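# Move top reel from stack onto scanner glass, label down

## Task

Take the reel at the top of the stack and lay it flat on the scanner's glass with its label facing downward, then release it.

## Robot and tools

Robot: two arms, left_arm and right_arm, each ending in a parallel two-finger gripper. The left arm's base is at (+0.017, +0.355, 0) m and the right arm's at (+0.007, -0.296, 0) m; both face +x with almost no yaw. All positions are in one shared scene frame: origin on the table top midway between the arms, +x out over the table, +z up, left_arm on the +y side. The names left and right are labels only and do not match sides of a camera image.

Gripper frame: fingers extend along the gripper's +z axis and close along its y axis. The reported end_effector_position is the point between the finger pads, roughly 1 cm short of the fingertips. Reported hand positions can be slightly wrong, more so at long reach, and motions tend to stop a centimetre or more from the command, usually low.

Row format (used by every moving call): a flat list of 16 numbers, always including both arms even if one stays still. First 8 are left_arm: x, y, z (metres), qw, qx, qy, qz (unit quaternion, w first), opening; next 8 are the same for right_arm. Position and quaternion are an absolute target pose of the gripper in the scene frame, not an offset. Opening runs from -1 (closed) to +1 (fully open, 0.094 m). To hold an arm still, resend the exact pose from the last result taken before it stopped, with the desired opening; to keep an orientation, repeat the same quaternion you sent before rather than copying a drifted reported one.

Tools:
- execute_actions(actions, pictures): actions is a list holding zero or one item. Empty list: just returns the current state. An item with "rows" (1 to 15 rows of 16 numbers) and optional "steps" (1 to 15, default 15): each row is applied for one 1/30 s control step, the last row repeating to fill the steps. An item with only "steps" (up to 300) is a wait counted from the previous result, so your thinking time is included. pictures (boolean) chooses whether camera images come back; they do by default.
- move(target, speed): target is one 16-number row as above. Each gripper travels in a straight line to its pose, both finishing together, over 0.5 to 10 s (cut off at 10 s). speed is the path's top speed in m/s, 0.002 to 0.5, default 0.25; rotation is capped at twice that in rad/s. Openings are applied at the start. It does not avoid obstacles or the other arm, and real speed can exceed the setting, especially near full arm extension.
- wait(seconds): 0 to 10 s of letting the scene run with no new command.
- zoom_image(camera, region): enlarges [x0, y0, x1, y1] pixels (at most 504 by 504) of the latest image from cam_high, cam_low, cam_left_wrist or cam_right_wrist. Every camera image is 504x504.
- read_manual(section): only returns licence text; no motion.
- finished_scene(scene): ends and grades the current scene (number 1 or 2); irreversible. Call it only after the reel rests on the glass, label down, released.

Limits per call: a target more than 0.6 m from an arm's last reported position along any of that gripper's axes causes refusal, and nothing is sent. Each control step the commanded pose is clipped to within 70 mm and 16 degrees of the measured pose, and position has priority over orientation. After an action ends, an arm continues only to its last clipped pose, so check the result and send the remainder. Joint ranges (rad): waist ±2.880, shoulder 0 to 3.142, elbow 0 to 3.019, wrist pitch -1.693 to 1.571, wrist yaw ±1.571, wrist roll ±2.094.

Reading results: the state line shows each arm's gripper position and quaternion. grip_measured is the measured finger opening on the command scale; the last Joint positions value is the opening in metres. Each gripper's reading may be off by about 1 mm. To hold something, command an opening below grip_measured: around 0.03 lower gives a firm grip, less gives a lighter one. Very thin parts (under ~2 mm) get weaker grip. A "move:" line reports the ending (done, off_target, moving, held, fault) and active limits; limits=paced means the pose was clipped, limits=held means a safety check withheld steps, after which the arm may suddenly speed up. HELD marks steps where your command was not passed on; "pose unreachable" names an arm whose command the clearance check altered. "Hand target" shows where the controller is currently driving each gripper. Joint torques are noisy and offset. MOTOR HOT appears from 85 °C; at 100 °C the arm drops what it holds and stops (OVER-TEMPERATURE FAULT), so avoid long holding while deliberating.

Cautions: the simulation keeps running while you think. Approach contacts slowly, since faster motion and targets set deeper past a contact push harder. Do not drop, slam or knock the reel or anything else, and never let objects leave the table. Keep the arms from colliding or pressing on each other. Brief external tugs on held parts or nudges to loose items may happen, so grip securely and check after placing. Smooth, short, low-effort motion is preferred.

Each tool is called as name([rows], argument=value, ...), one row to a line, values as JSON.

## Session

execute_actions(actions=[])

Scene clock: 0.00 s of 5600.00 s.
left_arm: end_effector_position=(+0.1916, +0.5204, +0.2725) grip_measured=+1.000 end_effector_quat_wxyz=(+0.020, +0.302, +0.953, +0.001) | right_arm: end_effector_position=(+0.5313, +0.1512, +0.1215) grip_measured=+1.000 end_effector_quat_wxyz=(+0.159, +0.271, +0.939, +0.141)
Joint positions: left_arm=[ 0.756  0.947  1.054 -1.657  0.035  1.4    0.094] | right_arm=[ 0.744  1.952  1.658 -0.865  0.121  1.273  0.094]
Joint velocities: left_arm=[-0.024  0.005 -0.002  0.012  0.037  0.007  0.   ] | right_arm=[ 0.005 -0.024  0.002  0.002  0.066 -0.007  0.   ]
Joint torques (N m, as the arm reports them, + toward a larger angle): no reading
Hand target (left_arm): +0.196, +0.525, +0.285; +0.028, +0.303, +0.953, +0.016
Hand target (right_arm): +0.538, +0.157, +0.135; +0.167, +0.271, +0.936, +0.153

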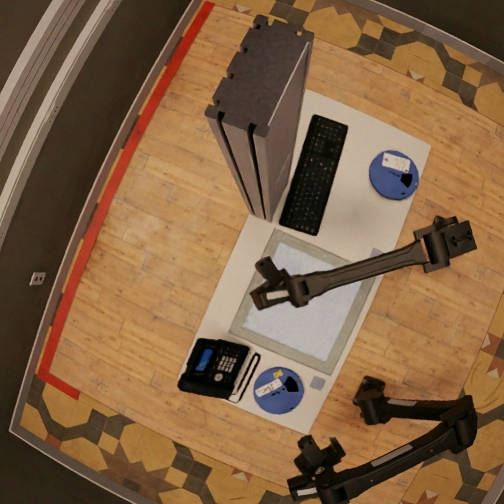

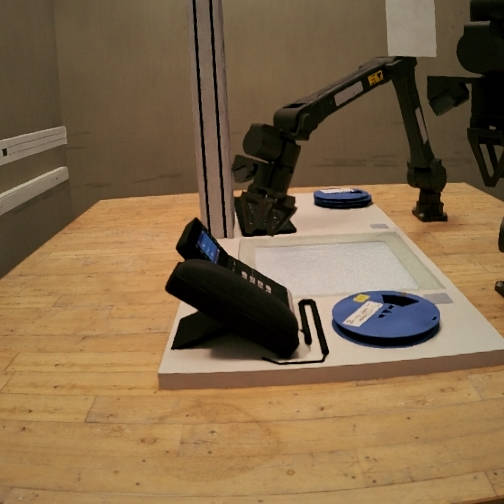

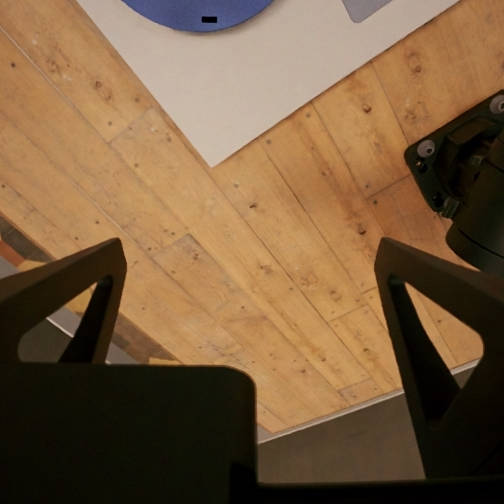

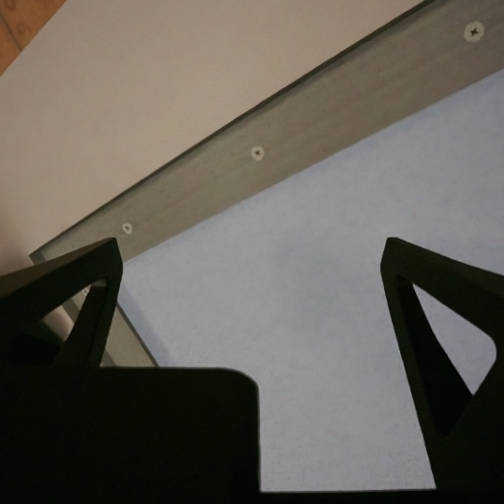

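zoom_image(camera="cam_low", region=[280, 160, 480, 360])

zoom_image(camera="cam_high", region=[340, 120, 460, 240])

zoom_image(camera="cam_high", region=[220, 330, 340, 450])

Region (280, 160, 480, 360) of cam_low's 504x504 image, scaled by 2.520, with more detail than that image has.

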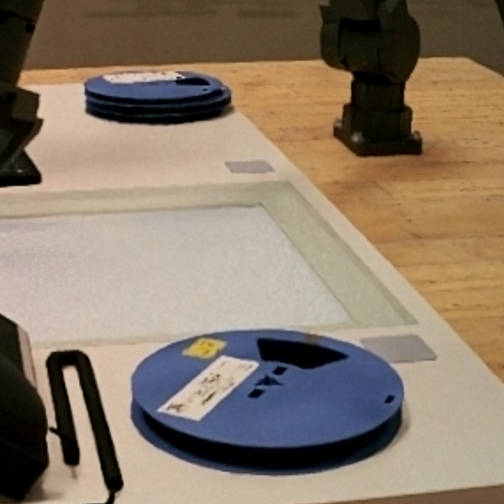

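Region (340, 120, 460, 240) of cam_high's 504x504 image, scaled by 4.200, with more detail than that image has.

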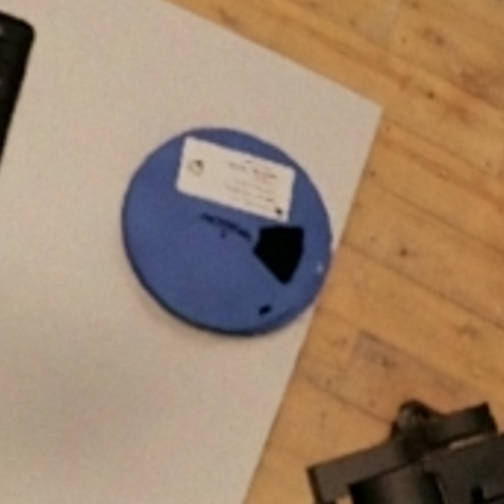

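Region (220, 330, 340, 450) of cam_high's 504x504 image, scaled by 4.200, with more detail than that image has.

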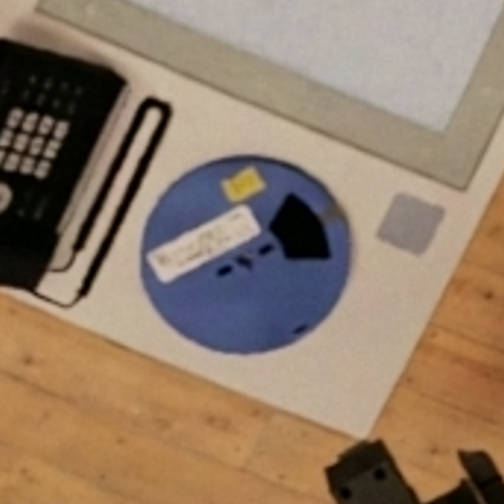

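zoom_image(camera="cam_low", region=[300, 170, 400, 230])

Region (300, 170, 400, 230) of cam_low's 504x504 image, scaled by 5.040, with more detail than that image has; it fills the top 302 rows of this view, and the rest is white.

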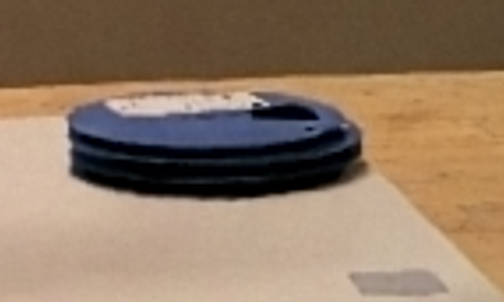

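move(target=[0.1916, 0.5204, 0.2725, 0.020, 0.302, 0.953, 0.001, 1.0, 0.296, -0.435, 0.25, 0, 0, 1, 0, 1.0], speed=0.3)

Scene clock: 122.90 s of 5600.00 s.
left_arm: end_effector_position=(+0.1916, +0.5204, +0.2725) grip_measured=+1.000 end_effector_quat_wxyz=(+0.020, +0.302, +0.953, +0.001) | right_arm: end_effector_position=(+0.2932, -0.4361, +0.2286) grip_measured=+1.000 end_effector_quat_wxyz=(-0.018, +0.003, +1.000, -0.005)
Joint positions: left_arm=[ 0.756  0.947  1.054 -1.657  0.035  1.4    0.094] | right_arm=[-0.432  1.194  1.106 -1.512  0.025 -0.432  0.094]
Joint velocities: left_arm=[-0.024 -0.005 -0.012  0.012  0.007 -0.081  0.   ] | right_arm=[-0.005 -0.005  0.017  0.022 -0.081  0.007  0.   ]
Joint torques (N m, as the arm reports them, + toward a larger angle): left_arm=[-0.65 -3.12  8.65  0.28  0.01 -0.1 ] | right_arm=[-0.41 -6.3  13.11 -0.16 -0.08 -0.04]
Hand target (left_arm): +0.192, +0.520, +0.272; +0.020, +0.302, +0.953, +0.001
Hand target (right_arm): +0.301, -0.440, +0.246; -0.004, -0.002, +1.000, -0.011
Off the commanded pose (left_arm): 0.000 m, 0 deg.
Off the commanded pose (right_arm): 0.022 m, 2 deg.
After step 90, 117.00 s passed at rest.
move: off_target (right_arm)

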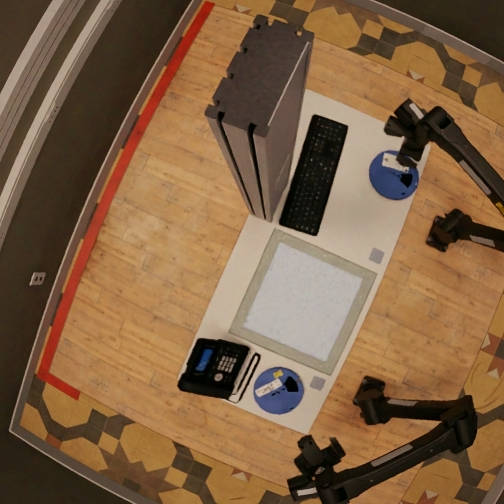

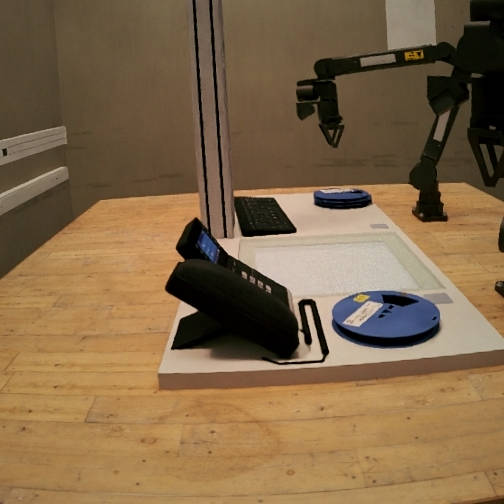

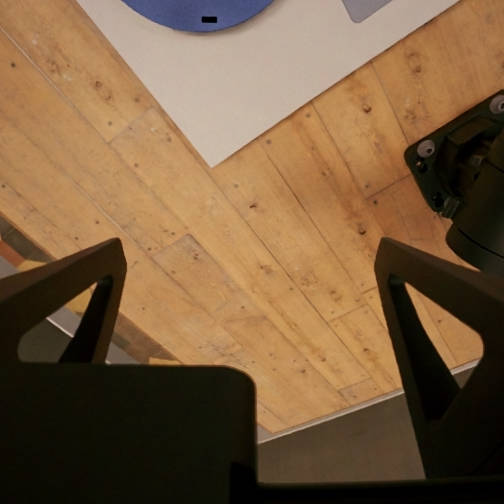

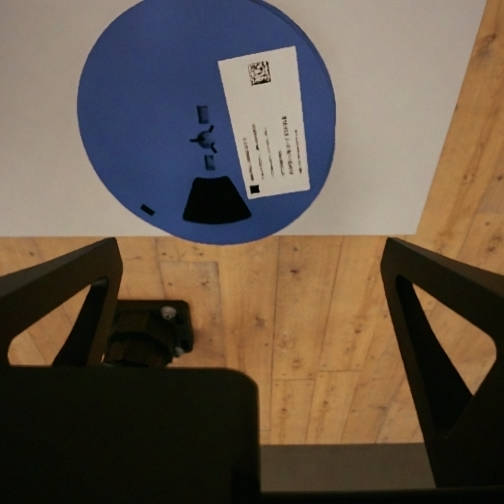

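zoom_image(camera="cam_right_wrist", region=[60, 0, 360, 260])

Region (60, 0, 360, 260) of cam_right_wrist's 504x504 image, scaled by 1.680, with more detail than that image has; it fills the top 437 rows of this view, and the rest is white.

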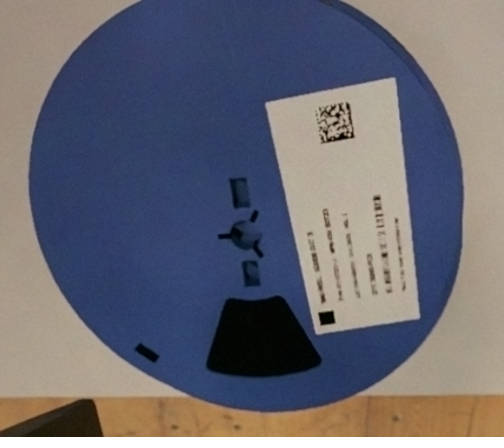

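move(target=[0.1916, 0.5204, 0.2725, 0.020, 0.302, 0.953, 0.001, 1.0, 0.297, -0.475, 0.11, 0, 0, 1, 0, -1.0], speed=0.25)

Scene clock: 243.87 s of 5600.00 s.
left_arm: end_effector_position=(+0.1916, +0.5204, +0.2725) grip_measured=+1.000 end_effector_quat_wxyz=(+0.020, +0.302, +0.953, +0.001) | right_arm: end_effector_position=(+0.2949, -0.4703, +0.1058) grip_measured=-0.985 end_effector_quat_wxyz=(-0.013, +0.002, +1.000, +0.006)
Joint positions: left_arm=[ 0.756  0.947  1.054 -1.657  0.035  1.4    0.094] | right_arm=[-0.533  1.332  0.891 -1.159  0.004 -0.536  0.001]
Joint velocities: left_arm=[ 0.015 -0.005 -0.012 -0.017  0.007 -0.022  0.   ] | right_arm=[ 0.005  0.005 -0.002 -0.002 -0.066 -0.037  0.   ]
Joint torques (N m, as the arm reports them, + toward a larger angle): left_arm=[-0.69 -3.13  8.66  0.27  0.01 -0.1 ] | right_arm=[-1.08 -8.    9.01  0.97 -0.11 -0.05]
Hand target (left_arm): +0.192, +0.520, +0.272; +0.020, +0.302, +0.953, +0.001
Hand target (right_arm): +0.300, -0.476, +0.110; -0.001, +0.000, +1.000, -0.000
Off the commanded pose (left_arm): 0.000 m, 0 deg.
Off the commanded pose (right_arm): 0.007 m, 2 deg.
After step 90, 117.00 s passed at rest.
move: done

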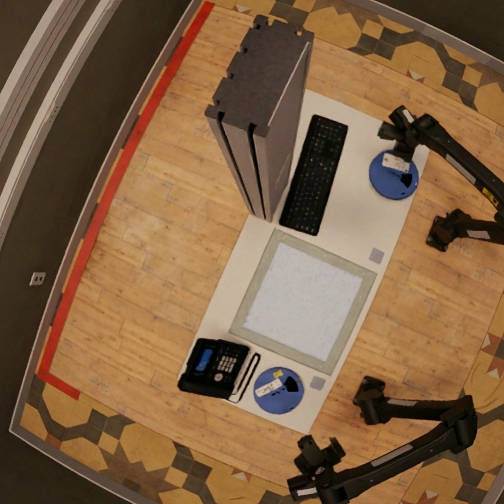

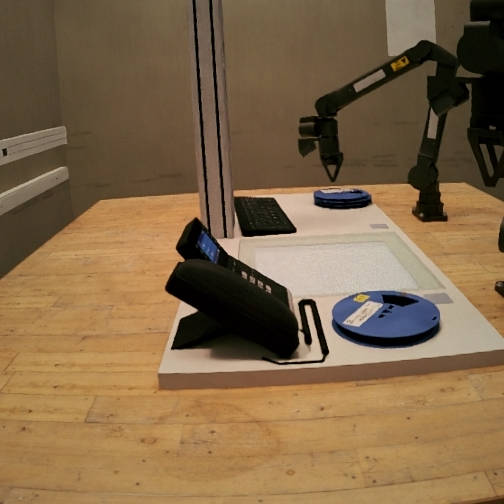

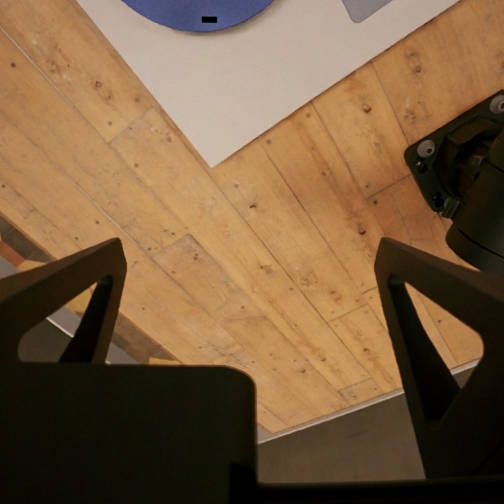

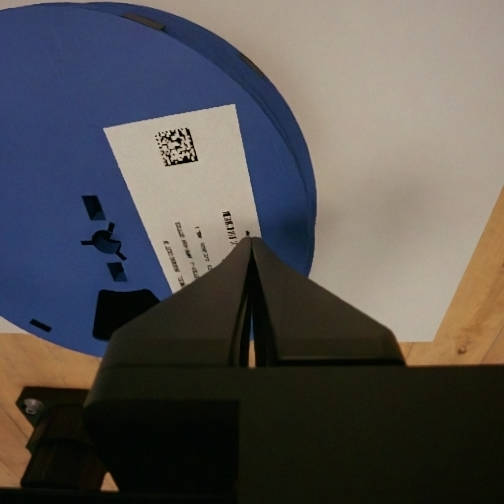

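move(target=[0.1916, 0.5204, 0.2725, 0.020, 0.302, 0.953, 0.001, 1.0, 0.297, -0.475, 0.06, 0, 0, 1, 0, -1.0], speed=0.03)

Scene clock: 254.87 s of 5600.00 s.
left_arm: end_effector_position=(+0.1916, +0.5204, +0.2725) grip_measured=+1.000 end_effector_quat_wxyz=(+0.020, +0.302, +0.953, +0.001) | right_arm: end_effector_position=(+0.3009, -0.4736, +0.0800) grip_measured=-0.986 end_effector_quat_wxyz=(+0.007, +0.000, +1.000, -0.006)
Joint positions: left_arm=[ 0.756  0.947  1.054 -1.657  0.035  1.4    0.094] | right_arm=[-0.533  1.355  0.837 -1.034  0.002 -0.539  0.001]
Joint velocities: left_arm=[-0.005 -0.005 -0.022  0.002 -0.007 -0.022  0.   ] | right_arm=[ 0.005 -0.005  0.002  0.002 -0.022 -0.051  0.   ]
Joint torques (N m, as the arm reports them, + toward a larger angle): left_arm=[-0.67 -3.12  8.66  0.27  0.01 -0.1 ] | right_arm=[-1.27 -4.6   5.89  2.03 -0.11 -0.09]
Hand target (left_arm): +0.192, +0.520, +0.272; +0.020, +0.302, +0.953, +0.001
Hand target (right_arm): +0.297, -0.475, +0.061; +0.000, +0.000, +1.000, +0.000
Off the commanded pose (left_arm): 0.000 m, 0 deg.
Off the commanded pose (right_arm): 0.020 m, 1 deg.
After step 90, 6.23 s passed at rest.
move: off_target (right_arm)

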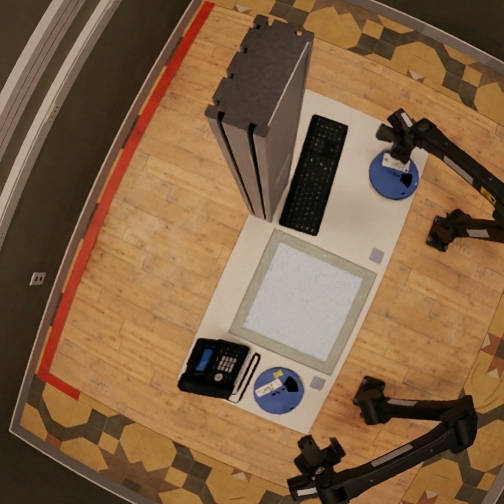

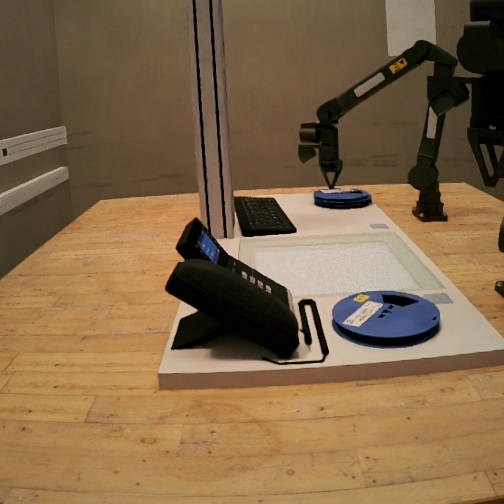

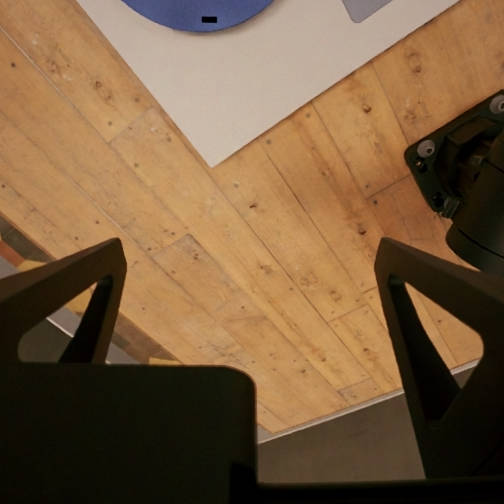

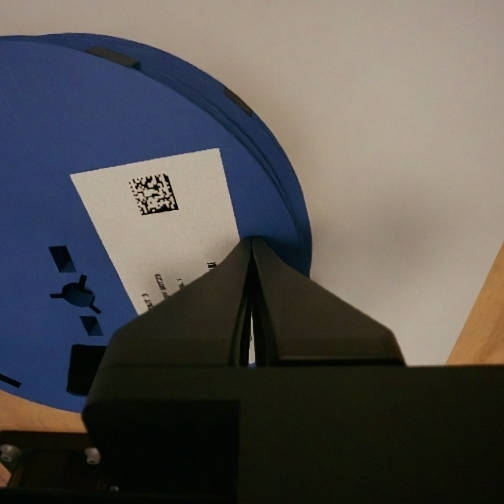

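move(target=[0.1916, 0.5204, 0.2725, 0.020, 0.302, 0.953, 0.001, 1.0, 0.288, -0.436, 0.068, 0, 0, 1, 0, -1.0], speed=0.03)

Scene clock: 266.60 s of 5600.00 s.
left_arm: end_effector_position=(+0.1916, +0.5204, +0.2725) grip_measured=+1.000 end_effector_quat_wxyz=(+0.020, +0.302, +0.953, +0.001) | right_arm: end_effector_position=(+0.2927, -0.4457, +0.0799) grip_measured=-0.986 end_effector_quat_wxyz=(+0.011, +0.002, +1.000, -0.008)
Joint positions: left_arm=[ 0.756  0.947  1.054 -1.657  0.035  1.4    0.094] | right_arm=[-0.471  1.293  0.779 -1.029  0.004 -0.474  0.001]
Joint velocities: left_arm=[-0.015 -0.005 -0.017 -0.002 -0.007 -0.051  0.   ] | right_arm=[-0.015 -0.015 -0.007 -0.012 -0.007  0.007 -0.   ]
Joint torques (N m, as the arm reports them, + toward a larger angle): left_arm=[-0.63 -3.11  8.66  0.27  0.01 -0.1 ] | right_arm=[ 1.51 -5.46  5.83  0.87 -0.18  0.12]
Hand target (left_arm): +0.192, +0.520, +0.272; +0.020, +0.302, +0.953, +0.001
Hand target (right_arm): +0.287, -0.436, +0.068; +0.000, -0.000, +1.000, +0.000
Off the commanded pose (left_arm): 0.000 m, 0 deg.
Off the commanded pose (right_arm): 0.016 m, 2 deg.
After step 90, 7.10 s passed at rest.
move: off_target (right_arm)

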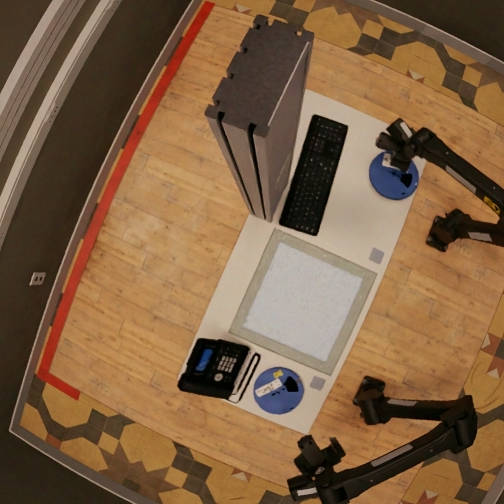

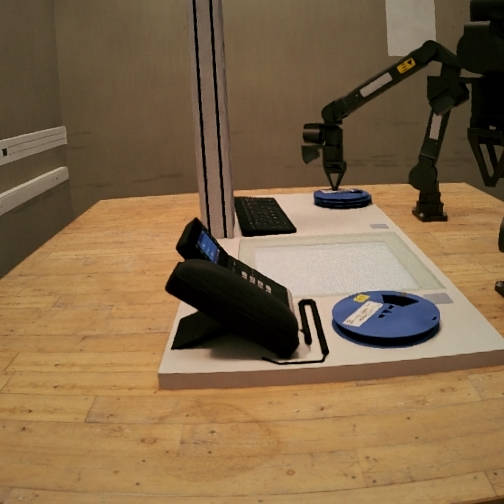

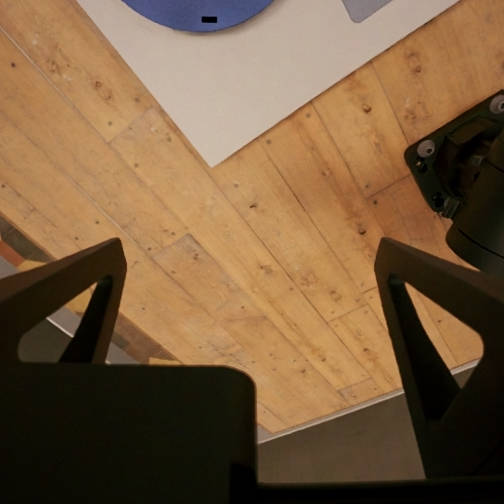

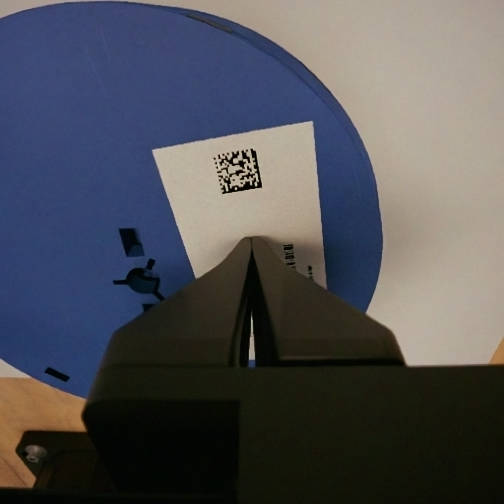

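execute_actions([
  {"rows": [[0.1916, 0.5204, 0.2725, 0.020, 0.302, 0.953, 0.001, 1.0, 0.300, -0.478, 0.105, 0, 0, 1, 0, -1.0]], "steps": 15},
], pictures=false)

Scene clock: 289.67 s of 5600.00 s.
left_arm: end_effector_position=(+0.1916, +0.5204, +0.2725) grip_measured=+1.000 end_effector_quat_wxyz=(+0.020, +0.302, +0.953, +0.001) | right_arm: end_effector_position=(+0.2910, -0.4716, +0.0977) grip_measured=-0.986 end_effector_quat_wxyz=(-0.004, +0.005, +1.000, +0.001)
Joint positions: left_arm=[ 0.756  0.947  1.054 -1.657  0.035  1.4    0.094] | right_arm=[-0.543  1.321  0.858 -1.115  0.002 -0.54   0.001]
Joint velocities: left_arm=[-0.005  0.005  0.007 -0.007 -0.007  0.051  0.   ] | right_arm=[-0.005  0.005  0.002  0.002  0.007 -0.037 -0.001]
Joint torques (N m, as the arm reports them, + toward a larger angle): left_arm=[-0.65 -3.11  8.66  0.28  0.01 -0.1 ] | right_arm=[-0.6  -6.32 11.23 -0.24 -0.05 -0.12]
Hand target (left_arm): +0.192, +0.520, +0.272; +0.020, +0.302, +0.953, +0.001
Hand target (right_arm): +0.300, -0.478, +0.105; -0.000, -0.000, +1.000, -0.001
Off the commanded pose (left_arm): 0.000 m, 0 deg.
Off the commanded pose (right_arm): 0.013 m, 1 deg.
Steps of this call (steps 1 to 90: nothing new was sent; then 19.57 s passed at rest; steps 91 to 105: all 15 steps of this action). Readings (end_effector_position):
91: left_arm (+0.1916, +0.5204, +0.2725) | right_arm (+0.2922, -0.4469, +0.0822)
92: left_arm (+0.1916, +0.5204, +0.2725) | right_arm (+0.2893, -0.4492, +0.0845)
94: left_arm (+0.1916, +0.5204, +0.2725) | right_arm (+0.2886, -0.4603, +0.0905)
98: left_arm (+0.1916, +0.5204, +0.2725) | right_arm (+0.2919, -0.4722, +0.0976)
105: the state above

execute_actions([
  {"rows": [[0.1916, 0.5204, 0.2725, 0.020, 0.302, 0.953, 0.001, 1.0, 0.320, -0.517, 0.105, 0, 0, 1, 0, -1.0]], "steps": 15},
], pictures=false)

execute_actions([
  {"rows": [[0.1916, 0.5204, 0.2725, 0.020, 0.302, 0.953, 0.001, 1.0, 0.320, -0.517, 0.093, 0, 0, 1, 0, -1.0], [0.1916, 0.5204, 0.2725, 0.020, 0.302, 0.953, 0.001, 1.0, 0.320, -0.517, 0.088, 0, 0, 1, 0, -1.0], [0.1916, 0.5204, 0.2725, 0.020, 0.302, 0.953, 0.001, 1.0, 0.320, -0.517, 0.083, 0, 0, 1, 0, -1.0]], "steps": 15},
])

Scene clock: 301.93 s of 5600.00 s.
left_arm: end_effector_position=(+0.1916, +0.5204, +0.2725) grip_measured=+1.000 end_effector_quat_wxyz=(+0.020, +0.302, +0.953, +0.001) | right_arm: end_effector_position=(+0.3118, -0.5092, +0.0951) grip_measured=-0.986 end_effector_quat_wxyz=(-0.010, +0.005, +1.000, +0.006)
Joint positions: left_arm=[ 0.756  0.947  1.054 -1.657  0.035  1.4    0.094] | right_arm=[-0.601  1.435  0.962 -1.121  0.001 -0.598  0.001]
Joint velocities: left_arm=[ 0.005 -0.005 -0.017 -0.007 -0.051  0.007  0.   ] | right_arm=[-0.015  0.005 -0.007 -0.007  0.037 -0.022  0.   ]
Joint torques (N m, as the arm reports them, + toward a larger angle): left_arm=[-0.64 -3.08  8.66  0.27  0.01 -0.1 ] | right_arm=[-0.14 -8.46 10.79 -0.07 -0.06 -0.11]
Hand target (left_arm): +0.192, +0.520, +0.272; +0.020, +0.302, +0.953, +0.001
Hand target (right_arm): +0.320, -0.516, +0.105; -0.000, +0.000, +1.000, -0.000
Off the commanded pose (left_arm): 0.000 m, 0 deg.
Off the commanded pose (right_arm): 0.015 m, 1 deg.
Steps of this call (steps 1 to 90: nothing new was sent; then 8.77 s passed at rest; steps 91 to 105: all 15 steps of this action). Readings (end_effector_position):
91: left_arm (+0.1916, +0.5204, +0.2725) | right_arm (+0.2921, -0.4736, +0.0980)
92: left_arm (+0.1916, +0.5204, +0.2725) | right_arm (+0.2953, -0.4788, +0.0989)
94: left_arm (+0.1916, +0.5204, +0.2725) | right_arm (+0.3046, -0.4949, +0.0995)
98: left_arm (+0.1916, +0.5204, +0.2725) | right_arm (+0.3119, -0.5092, +0.0957)
105: the state above

Scene clock: 302.43 s of 5600.00 s.
left_arm: end_effector_position=(+0.1916, +0.5204, +0.2725) grip_measured=+1.000 end_effector_quat_wxyz=(+0.020, +0.302, +0.953, +0.001) | right_arm: end_effector_position=(+0.3178, -0.5134, +0.0869) grip_measured=-0.986 end_effector_quat_wxyz=(-0.003, +0.003, +1.000, +0.001)
Joint positions: left_arm=[ 0.756  0.947  1.054 -1.657  0.035  1.4    0.094] | right_arm=[-0.601  1.453  0.957 -1.08   0.001 -0.602  0.001]
Joint velocities: left_arm=[-0.024  0.005 -0.017 -0.002 -0.022 -0.051  0.   ] | right_arm=[-0.005 -0.015 -0.002 -0.007  0.051 -0.022  0.001]
Joint torques (N m, as the arm reports them, + toward a larger angle): left_arm=[-0.66 -3.14  8.66  0.27  0.01 -0.1 ] | right_arm=[-0.65 -8.13  8.07  1.04 -0.07 -0.09]
Hand target (left_arm): +0.192, +0.520, +0.272; +0.020, +0.302, +0.953, +0.001
Hand target (right_arm): +0.320, -0.517, +0.083; -0.000, +0.000, +1.000, +0.000
Off the commanded pose (left_arm): 0.000 m, 0 deg.
Off the commanded pose (right_arm): 0.006 m, 0 deg.
Steps of this call (steps 1 to 15: all 15 steps of this action). Readings (end_effector_position):
1: left_arm (+0.1916, +0.5204, +0.2725) | right_arm (+0.3121, -0.5094, +0.0951)
2: left_arm (+0.1916, +0.5204, +0.2725) | right_arm (+0.3129, -0.5100, +0.0945)
4: left_arm (+0.1916, +0.5204, +0.2725) | right_arm (+0.3165, -0.5124, +0.0930)
8: left_arm (+0.1916, +0.5204, +0.2725) | right_arm (+0.3185, -0.5139, +0.0888)
15: the state above

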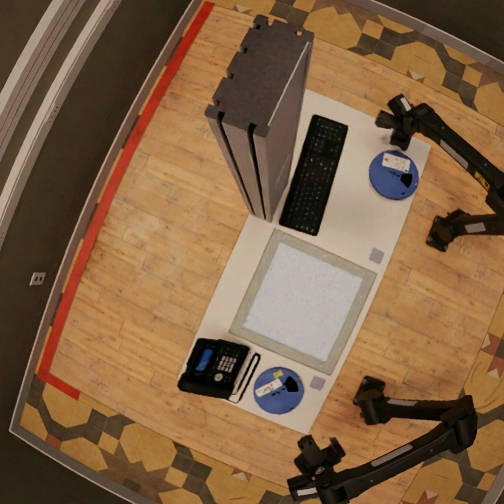

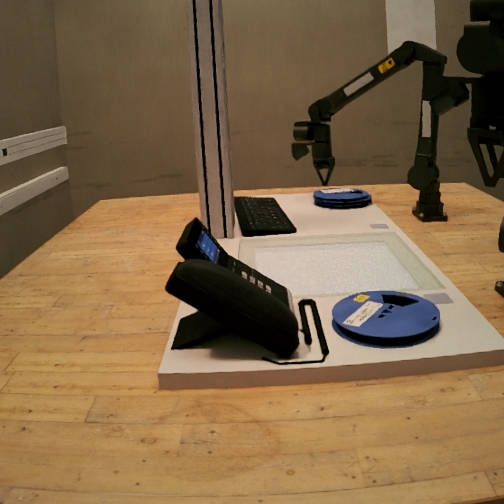

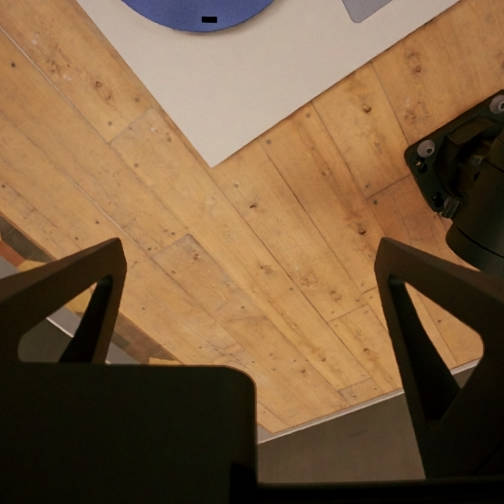

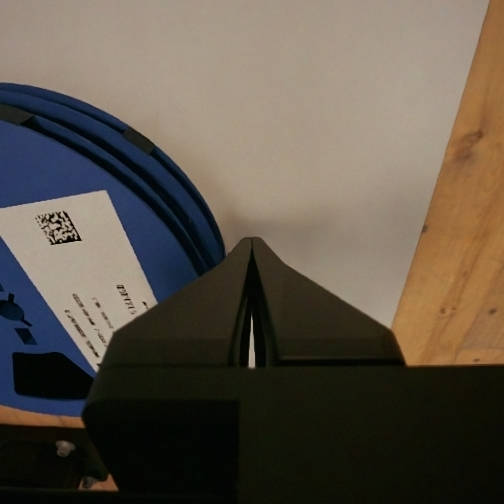

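execute_actions([
  {"rows": [[0.1916, 0.5204, 0.2725, 0.020, 0.302, 0.953, 0.001, 1.0, 0.320, -0.517, 0.079, 0, 0, 1, 0, -1.0], [0.1916, 0.5204, 0.2725, 0.020, 0.302, 0.953, 0.001, 1.0, 0.320, -0.517, 0.075, 0, 0, 1, 0, -1.0], [0.1916, 0.5204, 0.2725, 0.020, 0.302, 0.953, 0.001, 1.0, 0.320, -0.517, 0.071, 0, 0, 1, 0, -1.0]], "steps": 15},
])

Scene clock: 313.80 s of 5600.00 s.
left_arm: end_effector_position=(+0.1916, +0.5204, +0.2725) grip_measured=+1.000 end_effector_quat_wxyz=(+0.020, +0.302, +0.953, +0.001) | right_arm: end_effector_position=(+0.3177, -0.5133, +0.0741) grip_measured=-0.986 end_effector_quat_wxyz=(-0.003, +0.002, +1.000, +0.002)
Joint positions: left_arm=[ 0.756  0.947  1.054 -1.657  0.035  1.4    0.094] | right_arm=[-0.601  1.472  0.939 -1.045  0.001 -0.603  0.001]
Joint velocities: left_arm=[-0.005 -0.005  0.012 -0.017 -0.037  0.007  0.   ] | right_arm=[ 0.015  0.005 -0.022 -0.017  0.066 -0.007 -0.001]
Joint torques (N m, as the arm reports them, + toward a larger angle): left_arm=[-0.64 -3.16  8.65  0.27  0.01 -0.1 ] | right_arm=[-0.69 -8.1   8.06  1.06 -0.07 -0.08]
Hand target (left_arm): +0.192, +0.520, +0.272; +0.020, +0.302, +0.953, +0.001
Hand target (right_arm): +0.320, -0.517, +0.071; -0.000, -0.000, +1.000, -0.000
Off the commanded pose (left_arm): 0.000 m, 0 deg.
Off the commanded pose (right_arm): 0.005 m, 0 deg.
Steps of this call (steps 1 to 90: nothing new was sent; then 7.87 s passed at rest; steps 91 to 105: all 15 steps of this action). Readings (end_effector_position):
91: left_arm (+0.1916, +0.5204, +0.2725) | right_arm (+0.3180, -0.5135, +0.0868)
92: left_arm (+0.1916, +0.5204, +0.2725) | right_arm (+0.3185, -0.5139, +0.0861)
94: left_arm (+0.1916, +0.5204, +0.2725) | right_arm (+0.3194, -0.5145, +0.0832)
98: left_arm (+0.1916, +0.5204, +0.2725) | right_arm (+0.3178, -0.5134, +0.0761)
105: the state above

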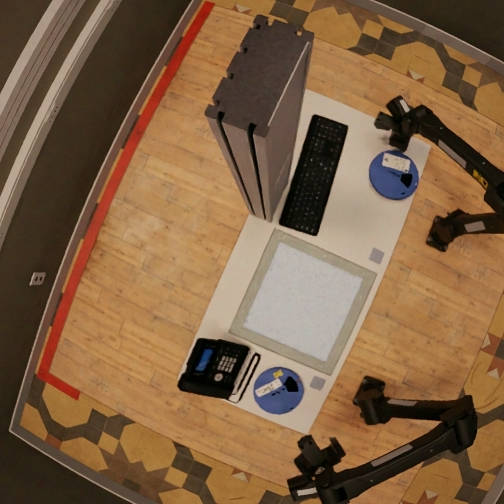

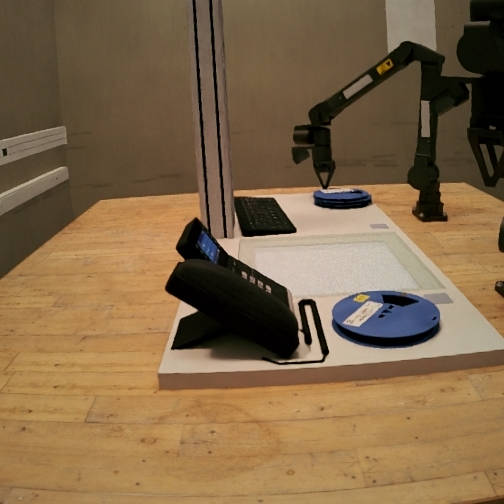

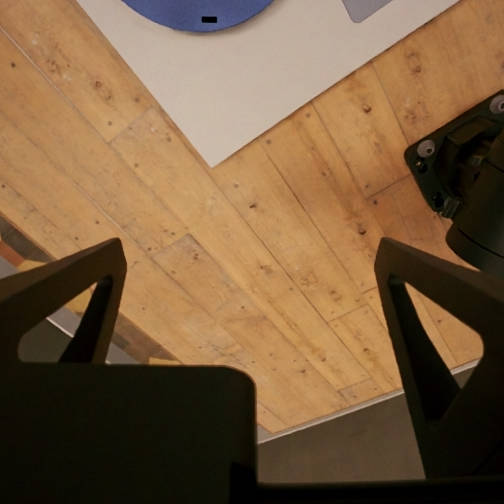

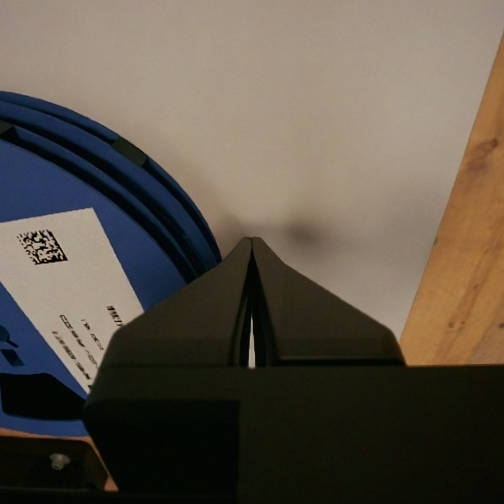

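move(target=[0.1916, 0.5204, 0.2725, 0.020, 0.302, 0.953, 0.001, 1.0, 0.293, -0.457, 0.071, 0, 0, 1, 0, -1.0], speed=0.04)

Scene clock: 323.13 s of 5600.00 s.
left_arm: end_effector_position=(+0.1916, +0.5204, +0.2725) grip_measured=+1.000 end_effector_quat_wxyz=(+0.020, +0.302, +0.953, +0.001) | right_arm: end_effector_position=(+0.2874, -0.4597, +0.0670) grip_measured=-0.986 end_effector_quat_wxyz=(-0.010, +0.001, +1.000, +0.005)
Joint positions: left_arm=[ 0.756  0.947  1.054 -1.657  0.035  1.4    0.094] | right_arm=[-0.518  1.353  0.795 -1.036  0.001 -0.524  0.001]
Joint velocities: left_arm=[-0.005  0.005  0.002 -0.032 -0.007 -0.081  0.   ] | right_arm=[-0.005  0.005 -0.002  0.002 -0.022  0.066 -0.001]
Joint torques (N m, as the arm reports them, + toward a larger angle): left_arm=[-0.67 -3.15  8.66  0.27  0.01 -0.1 ] | right_arm=[ 0.75 -8.13  7.61  0.87 -0.13  0.08]
Hand target (left_arm): +0.192, +0.520, +0.272; +0.020, +0.302, +0.953, +0.001
Hand target (right_arm): +0.292, -0.457, +0.071; +0.001, +0.000, +1.000, +0.000
Off the commanded pose (left_arm): 0.000 m, 0 deg.
Off the commanded pose (right_arm): 0.007 m, 1 deg.
After step 90, 4.50 s passed at rest.
move: done

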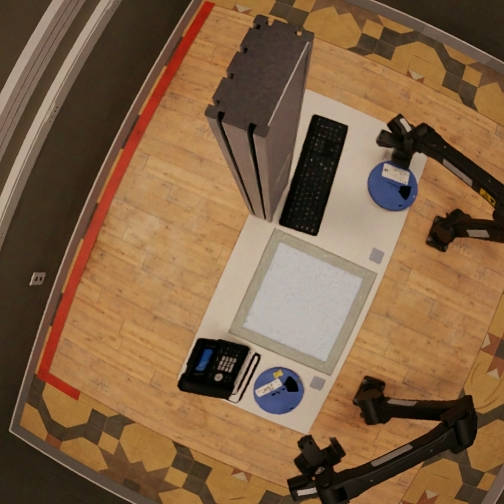

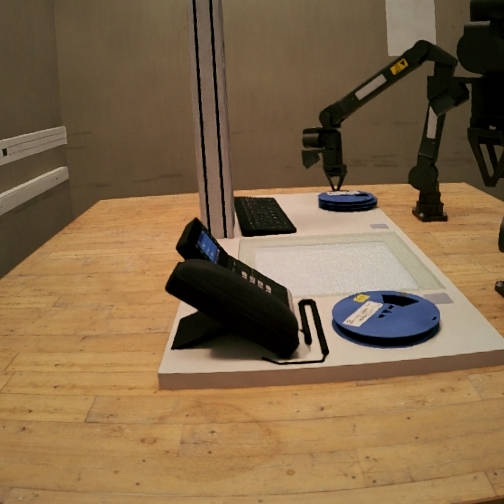

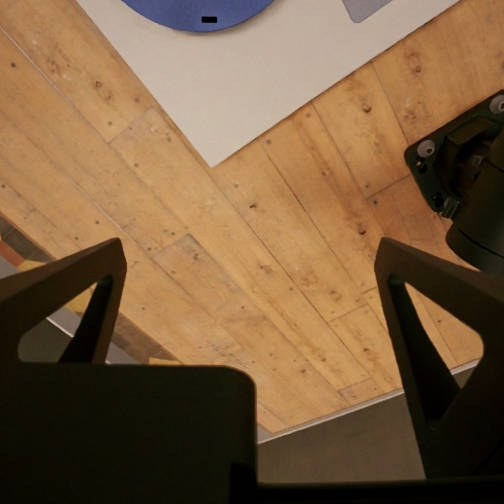

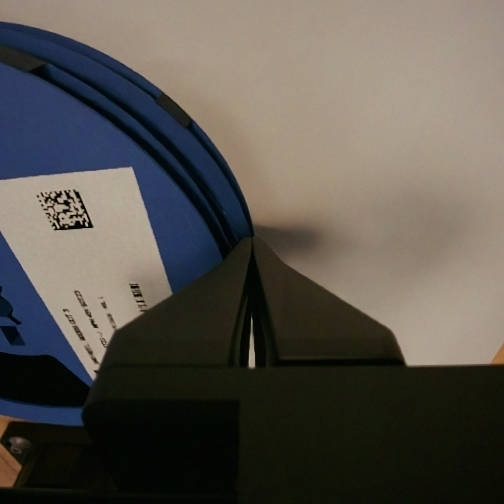

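zoom_image(camera="cam_low", region=[290, 160, 410, 230])

Region (290, 160, 410, 230) of cam_low's 504x504 image, scaled by 4.200, with more detail than that image has; it fills the top 294 rows of this view, and the rest is white.

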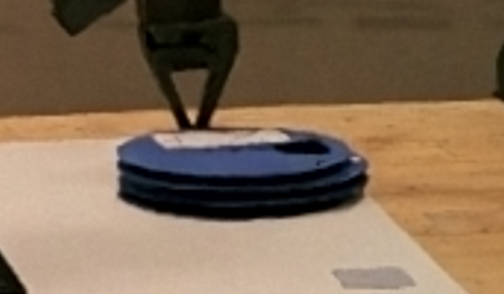

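zoom_image(camera="cam_high", region=[340, 130, 450, 240])

Region (340, 130, 450, 240) of cam_high's 504x504 image, scaled by 4.582, with more detail than that image has.

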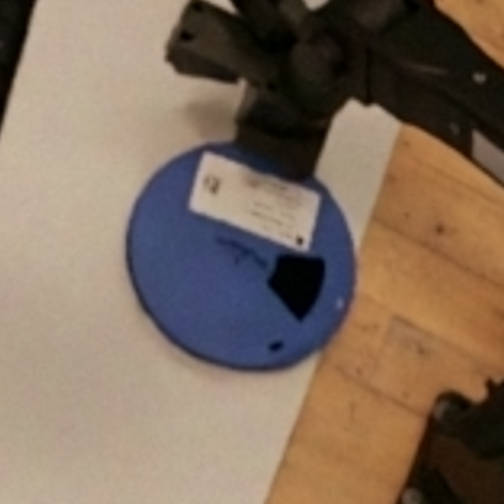

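move(target=[0.20, -0.12, 0.20, 0.566, 0.808, 0.1345, 0.0942, -0.15, 0.2874, -0.4597, 0.078, 0, 0, 1, 0, -1.0], speed=0.3)

Scene clock: 447.63 s of 5600.00 s.
left_arm: end_effector_position=(+0.1954, -0.0994, +0.1629) grip_measured=-0.148 end_effector_quat_wxyz=(+0.525, +0.833, +0.149, +0.085) | right_arm: end_effector_position=(+0.2883, -0.4603, +0.0722) grip_measured=-0.986 end_effector_quat_wxyz=(-0.003, +0.001, +1.000, +0.001)
Joint positions: left_arm=[-1.208  1.261  0.574  0.238  0.05   1.578  0.04 ] | right_arm=[-0.518  1.336  0.795 -1.036  0.001 -0.522  0.001]
Joint velocities: left_arm=[ 0.015 -0.005  0.002  0.002  0.007  0.081  0.   ] | right_arm=[ 0.005  0.005 -0.007 -0.007  0.022  0.037 -0.001]
Joint torques (N m, as the arm reports them, + toward a larger angle): left_arm=[-1.67 -6.8  12.57  2.16  0.12 -0.04] | right_arm=[-0.24 -7.95  7.97 -0.12 -0.09 -0.03]
Hand target (left_arm): +0.197, -0.122, +0.197; +0.557, +0.815, +0.132, +0.092
Hand target (right_arm): +0.287, -0.460, +0.078; +0.000, +0.000, +1.000, +0.000
Off the commanded pose (left_arm): 0.043 m, 6 deg.
Off the commanded pose (right_arm): 0.006 m, 0 deg.
After step 90, 117.00 s passed at rest.
move: off_target (left_arm)

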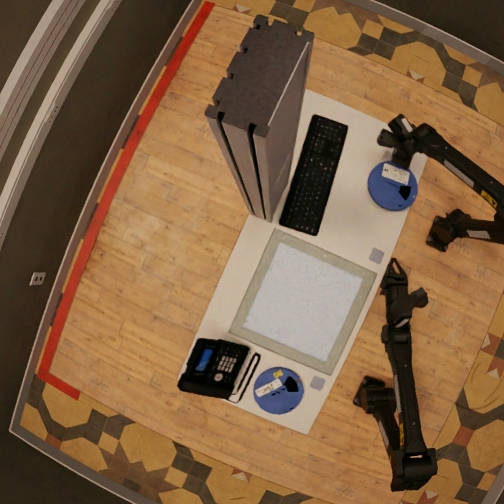

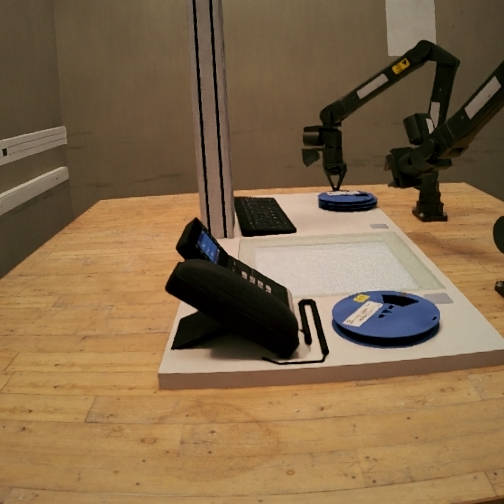

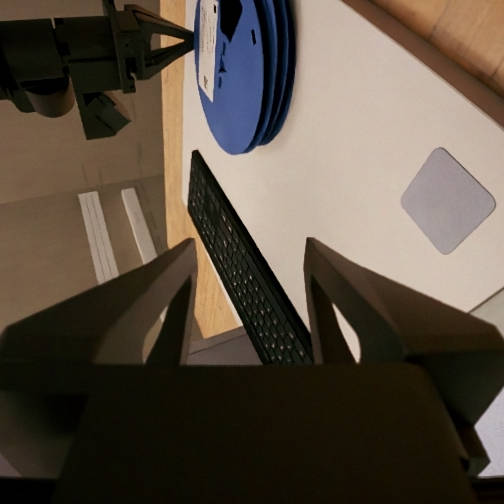

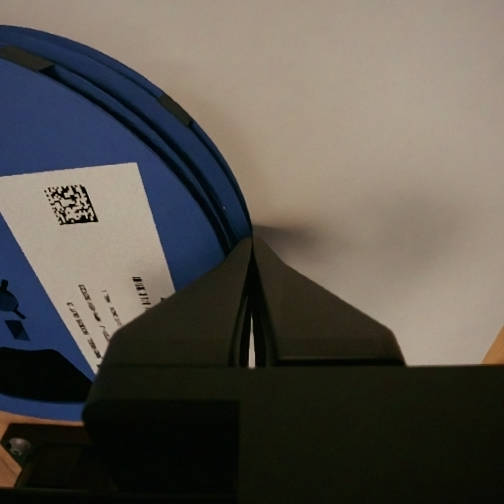

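zoom_image(camera="cam_left_wrist", region=[150, 0, 330, 180])

Region (150, 0, 330, 180) of cam_left_wrist's 504x504 image, scaled by 2.800, with more detail than that image has.

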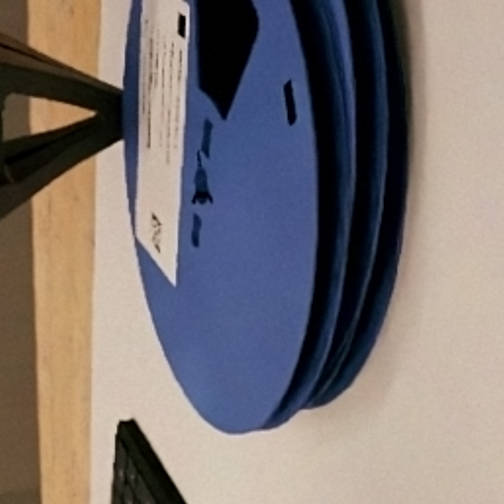

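move(target=[0.216, -0.232, 0.115, 0.566, 0.808, 0.1345, 0.0942, -0.15, 0.2874, -0.4597, 0.078, 0, 0, 1, 0, -1.0], speed=0.15)

Scene clock: 473.20 s of 5600.00 s.
left_arm: end_effector_position=(+0.2161, -0.2064, +0.0835) grip_measured=-0.148 end_effector_quat_wxyz=(+0.535, +0.828, +0.138, +0.095) | right_arm: end_effector_position=(+0.2883, -0.4603, +0.0722) grip_measured=-0.986 end_effector_quat_wxyz=(-0.003, +0.001, +1.000, +0.001)
Joint positions: left_arm=[-1.259  1.726  0.781  0.523  0.001  1.581  0.04 ] | right_arm=[-0.518  1.336  0.795 -1.036  0.001 -0.522  0.001]
Joint velocities: left_arm=[-0.005 -0.005 -0.007  0.007  0.022  0.037  0.   ] | right_arm=[-0.005 -0.015 -0.017 -0.007 -0.022 -0.066  0.   ]
Joint torques (N m, as the arm reports them, + toward a larger angle): left_arm=[ -1.38 -13.    10.36   2.16  -0.11  -0.27] | right_arm=[-0.34 -7.97  8.06 -0.11 -0.09 -0.02]
Hand target (left_arm): +0.216, -0.229, +0.113; +0.566, +0.808, +0.134, +0.095
Hand target (right_arm): +0.287, -0.460, +0.078; +0.000, +0.000, +1.000, +0.000
Off the commanded pose (left_arm): 0.041 m, 4 deg.
Off the commanded pose (right_arm): 0.006 m, 0 deg.
After step 90, 21.23 s passed at rest.
move: off_target (left_arm)

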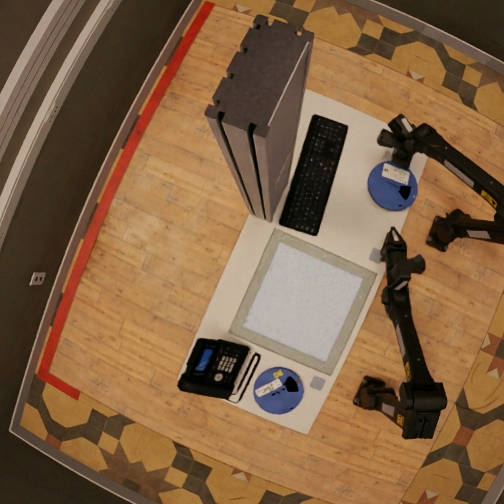

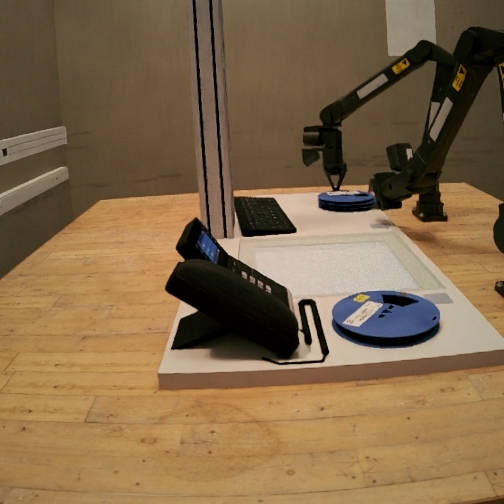

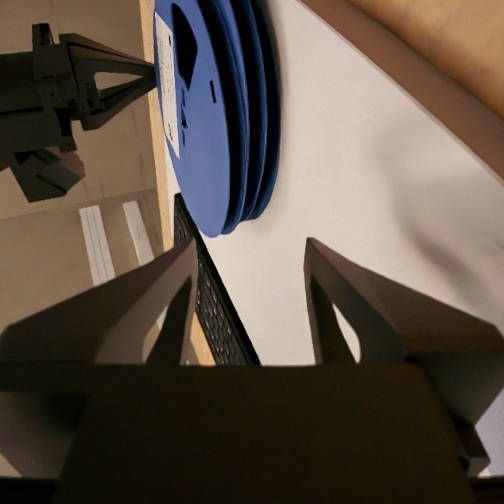

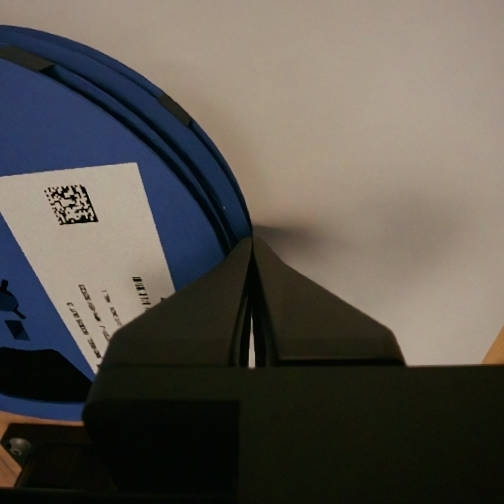

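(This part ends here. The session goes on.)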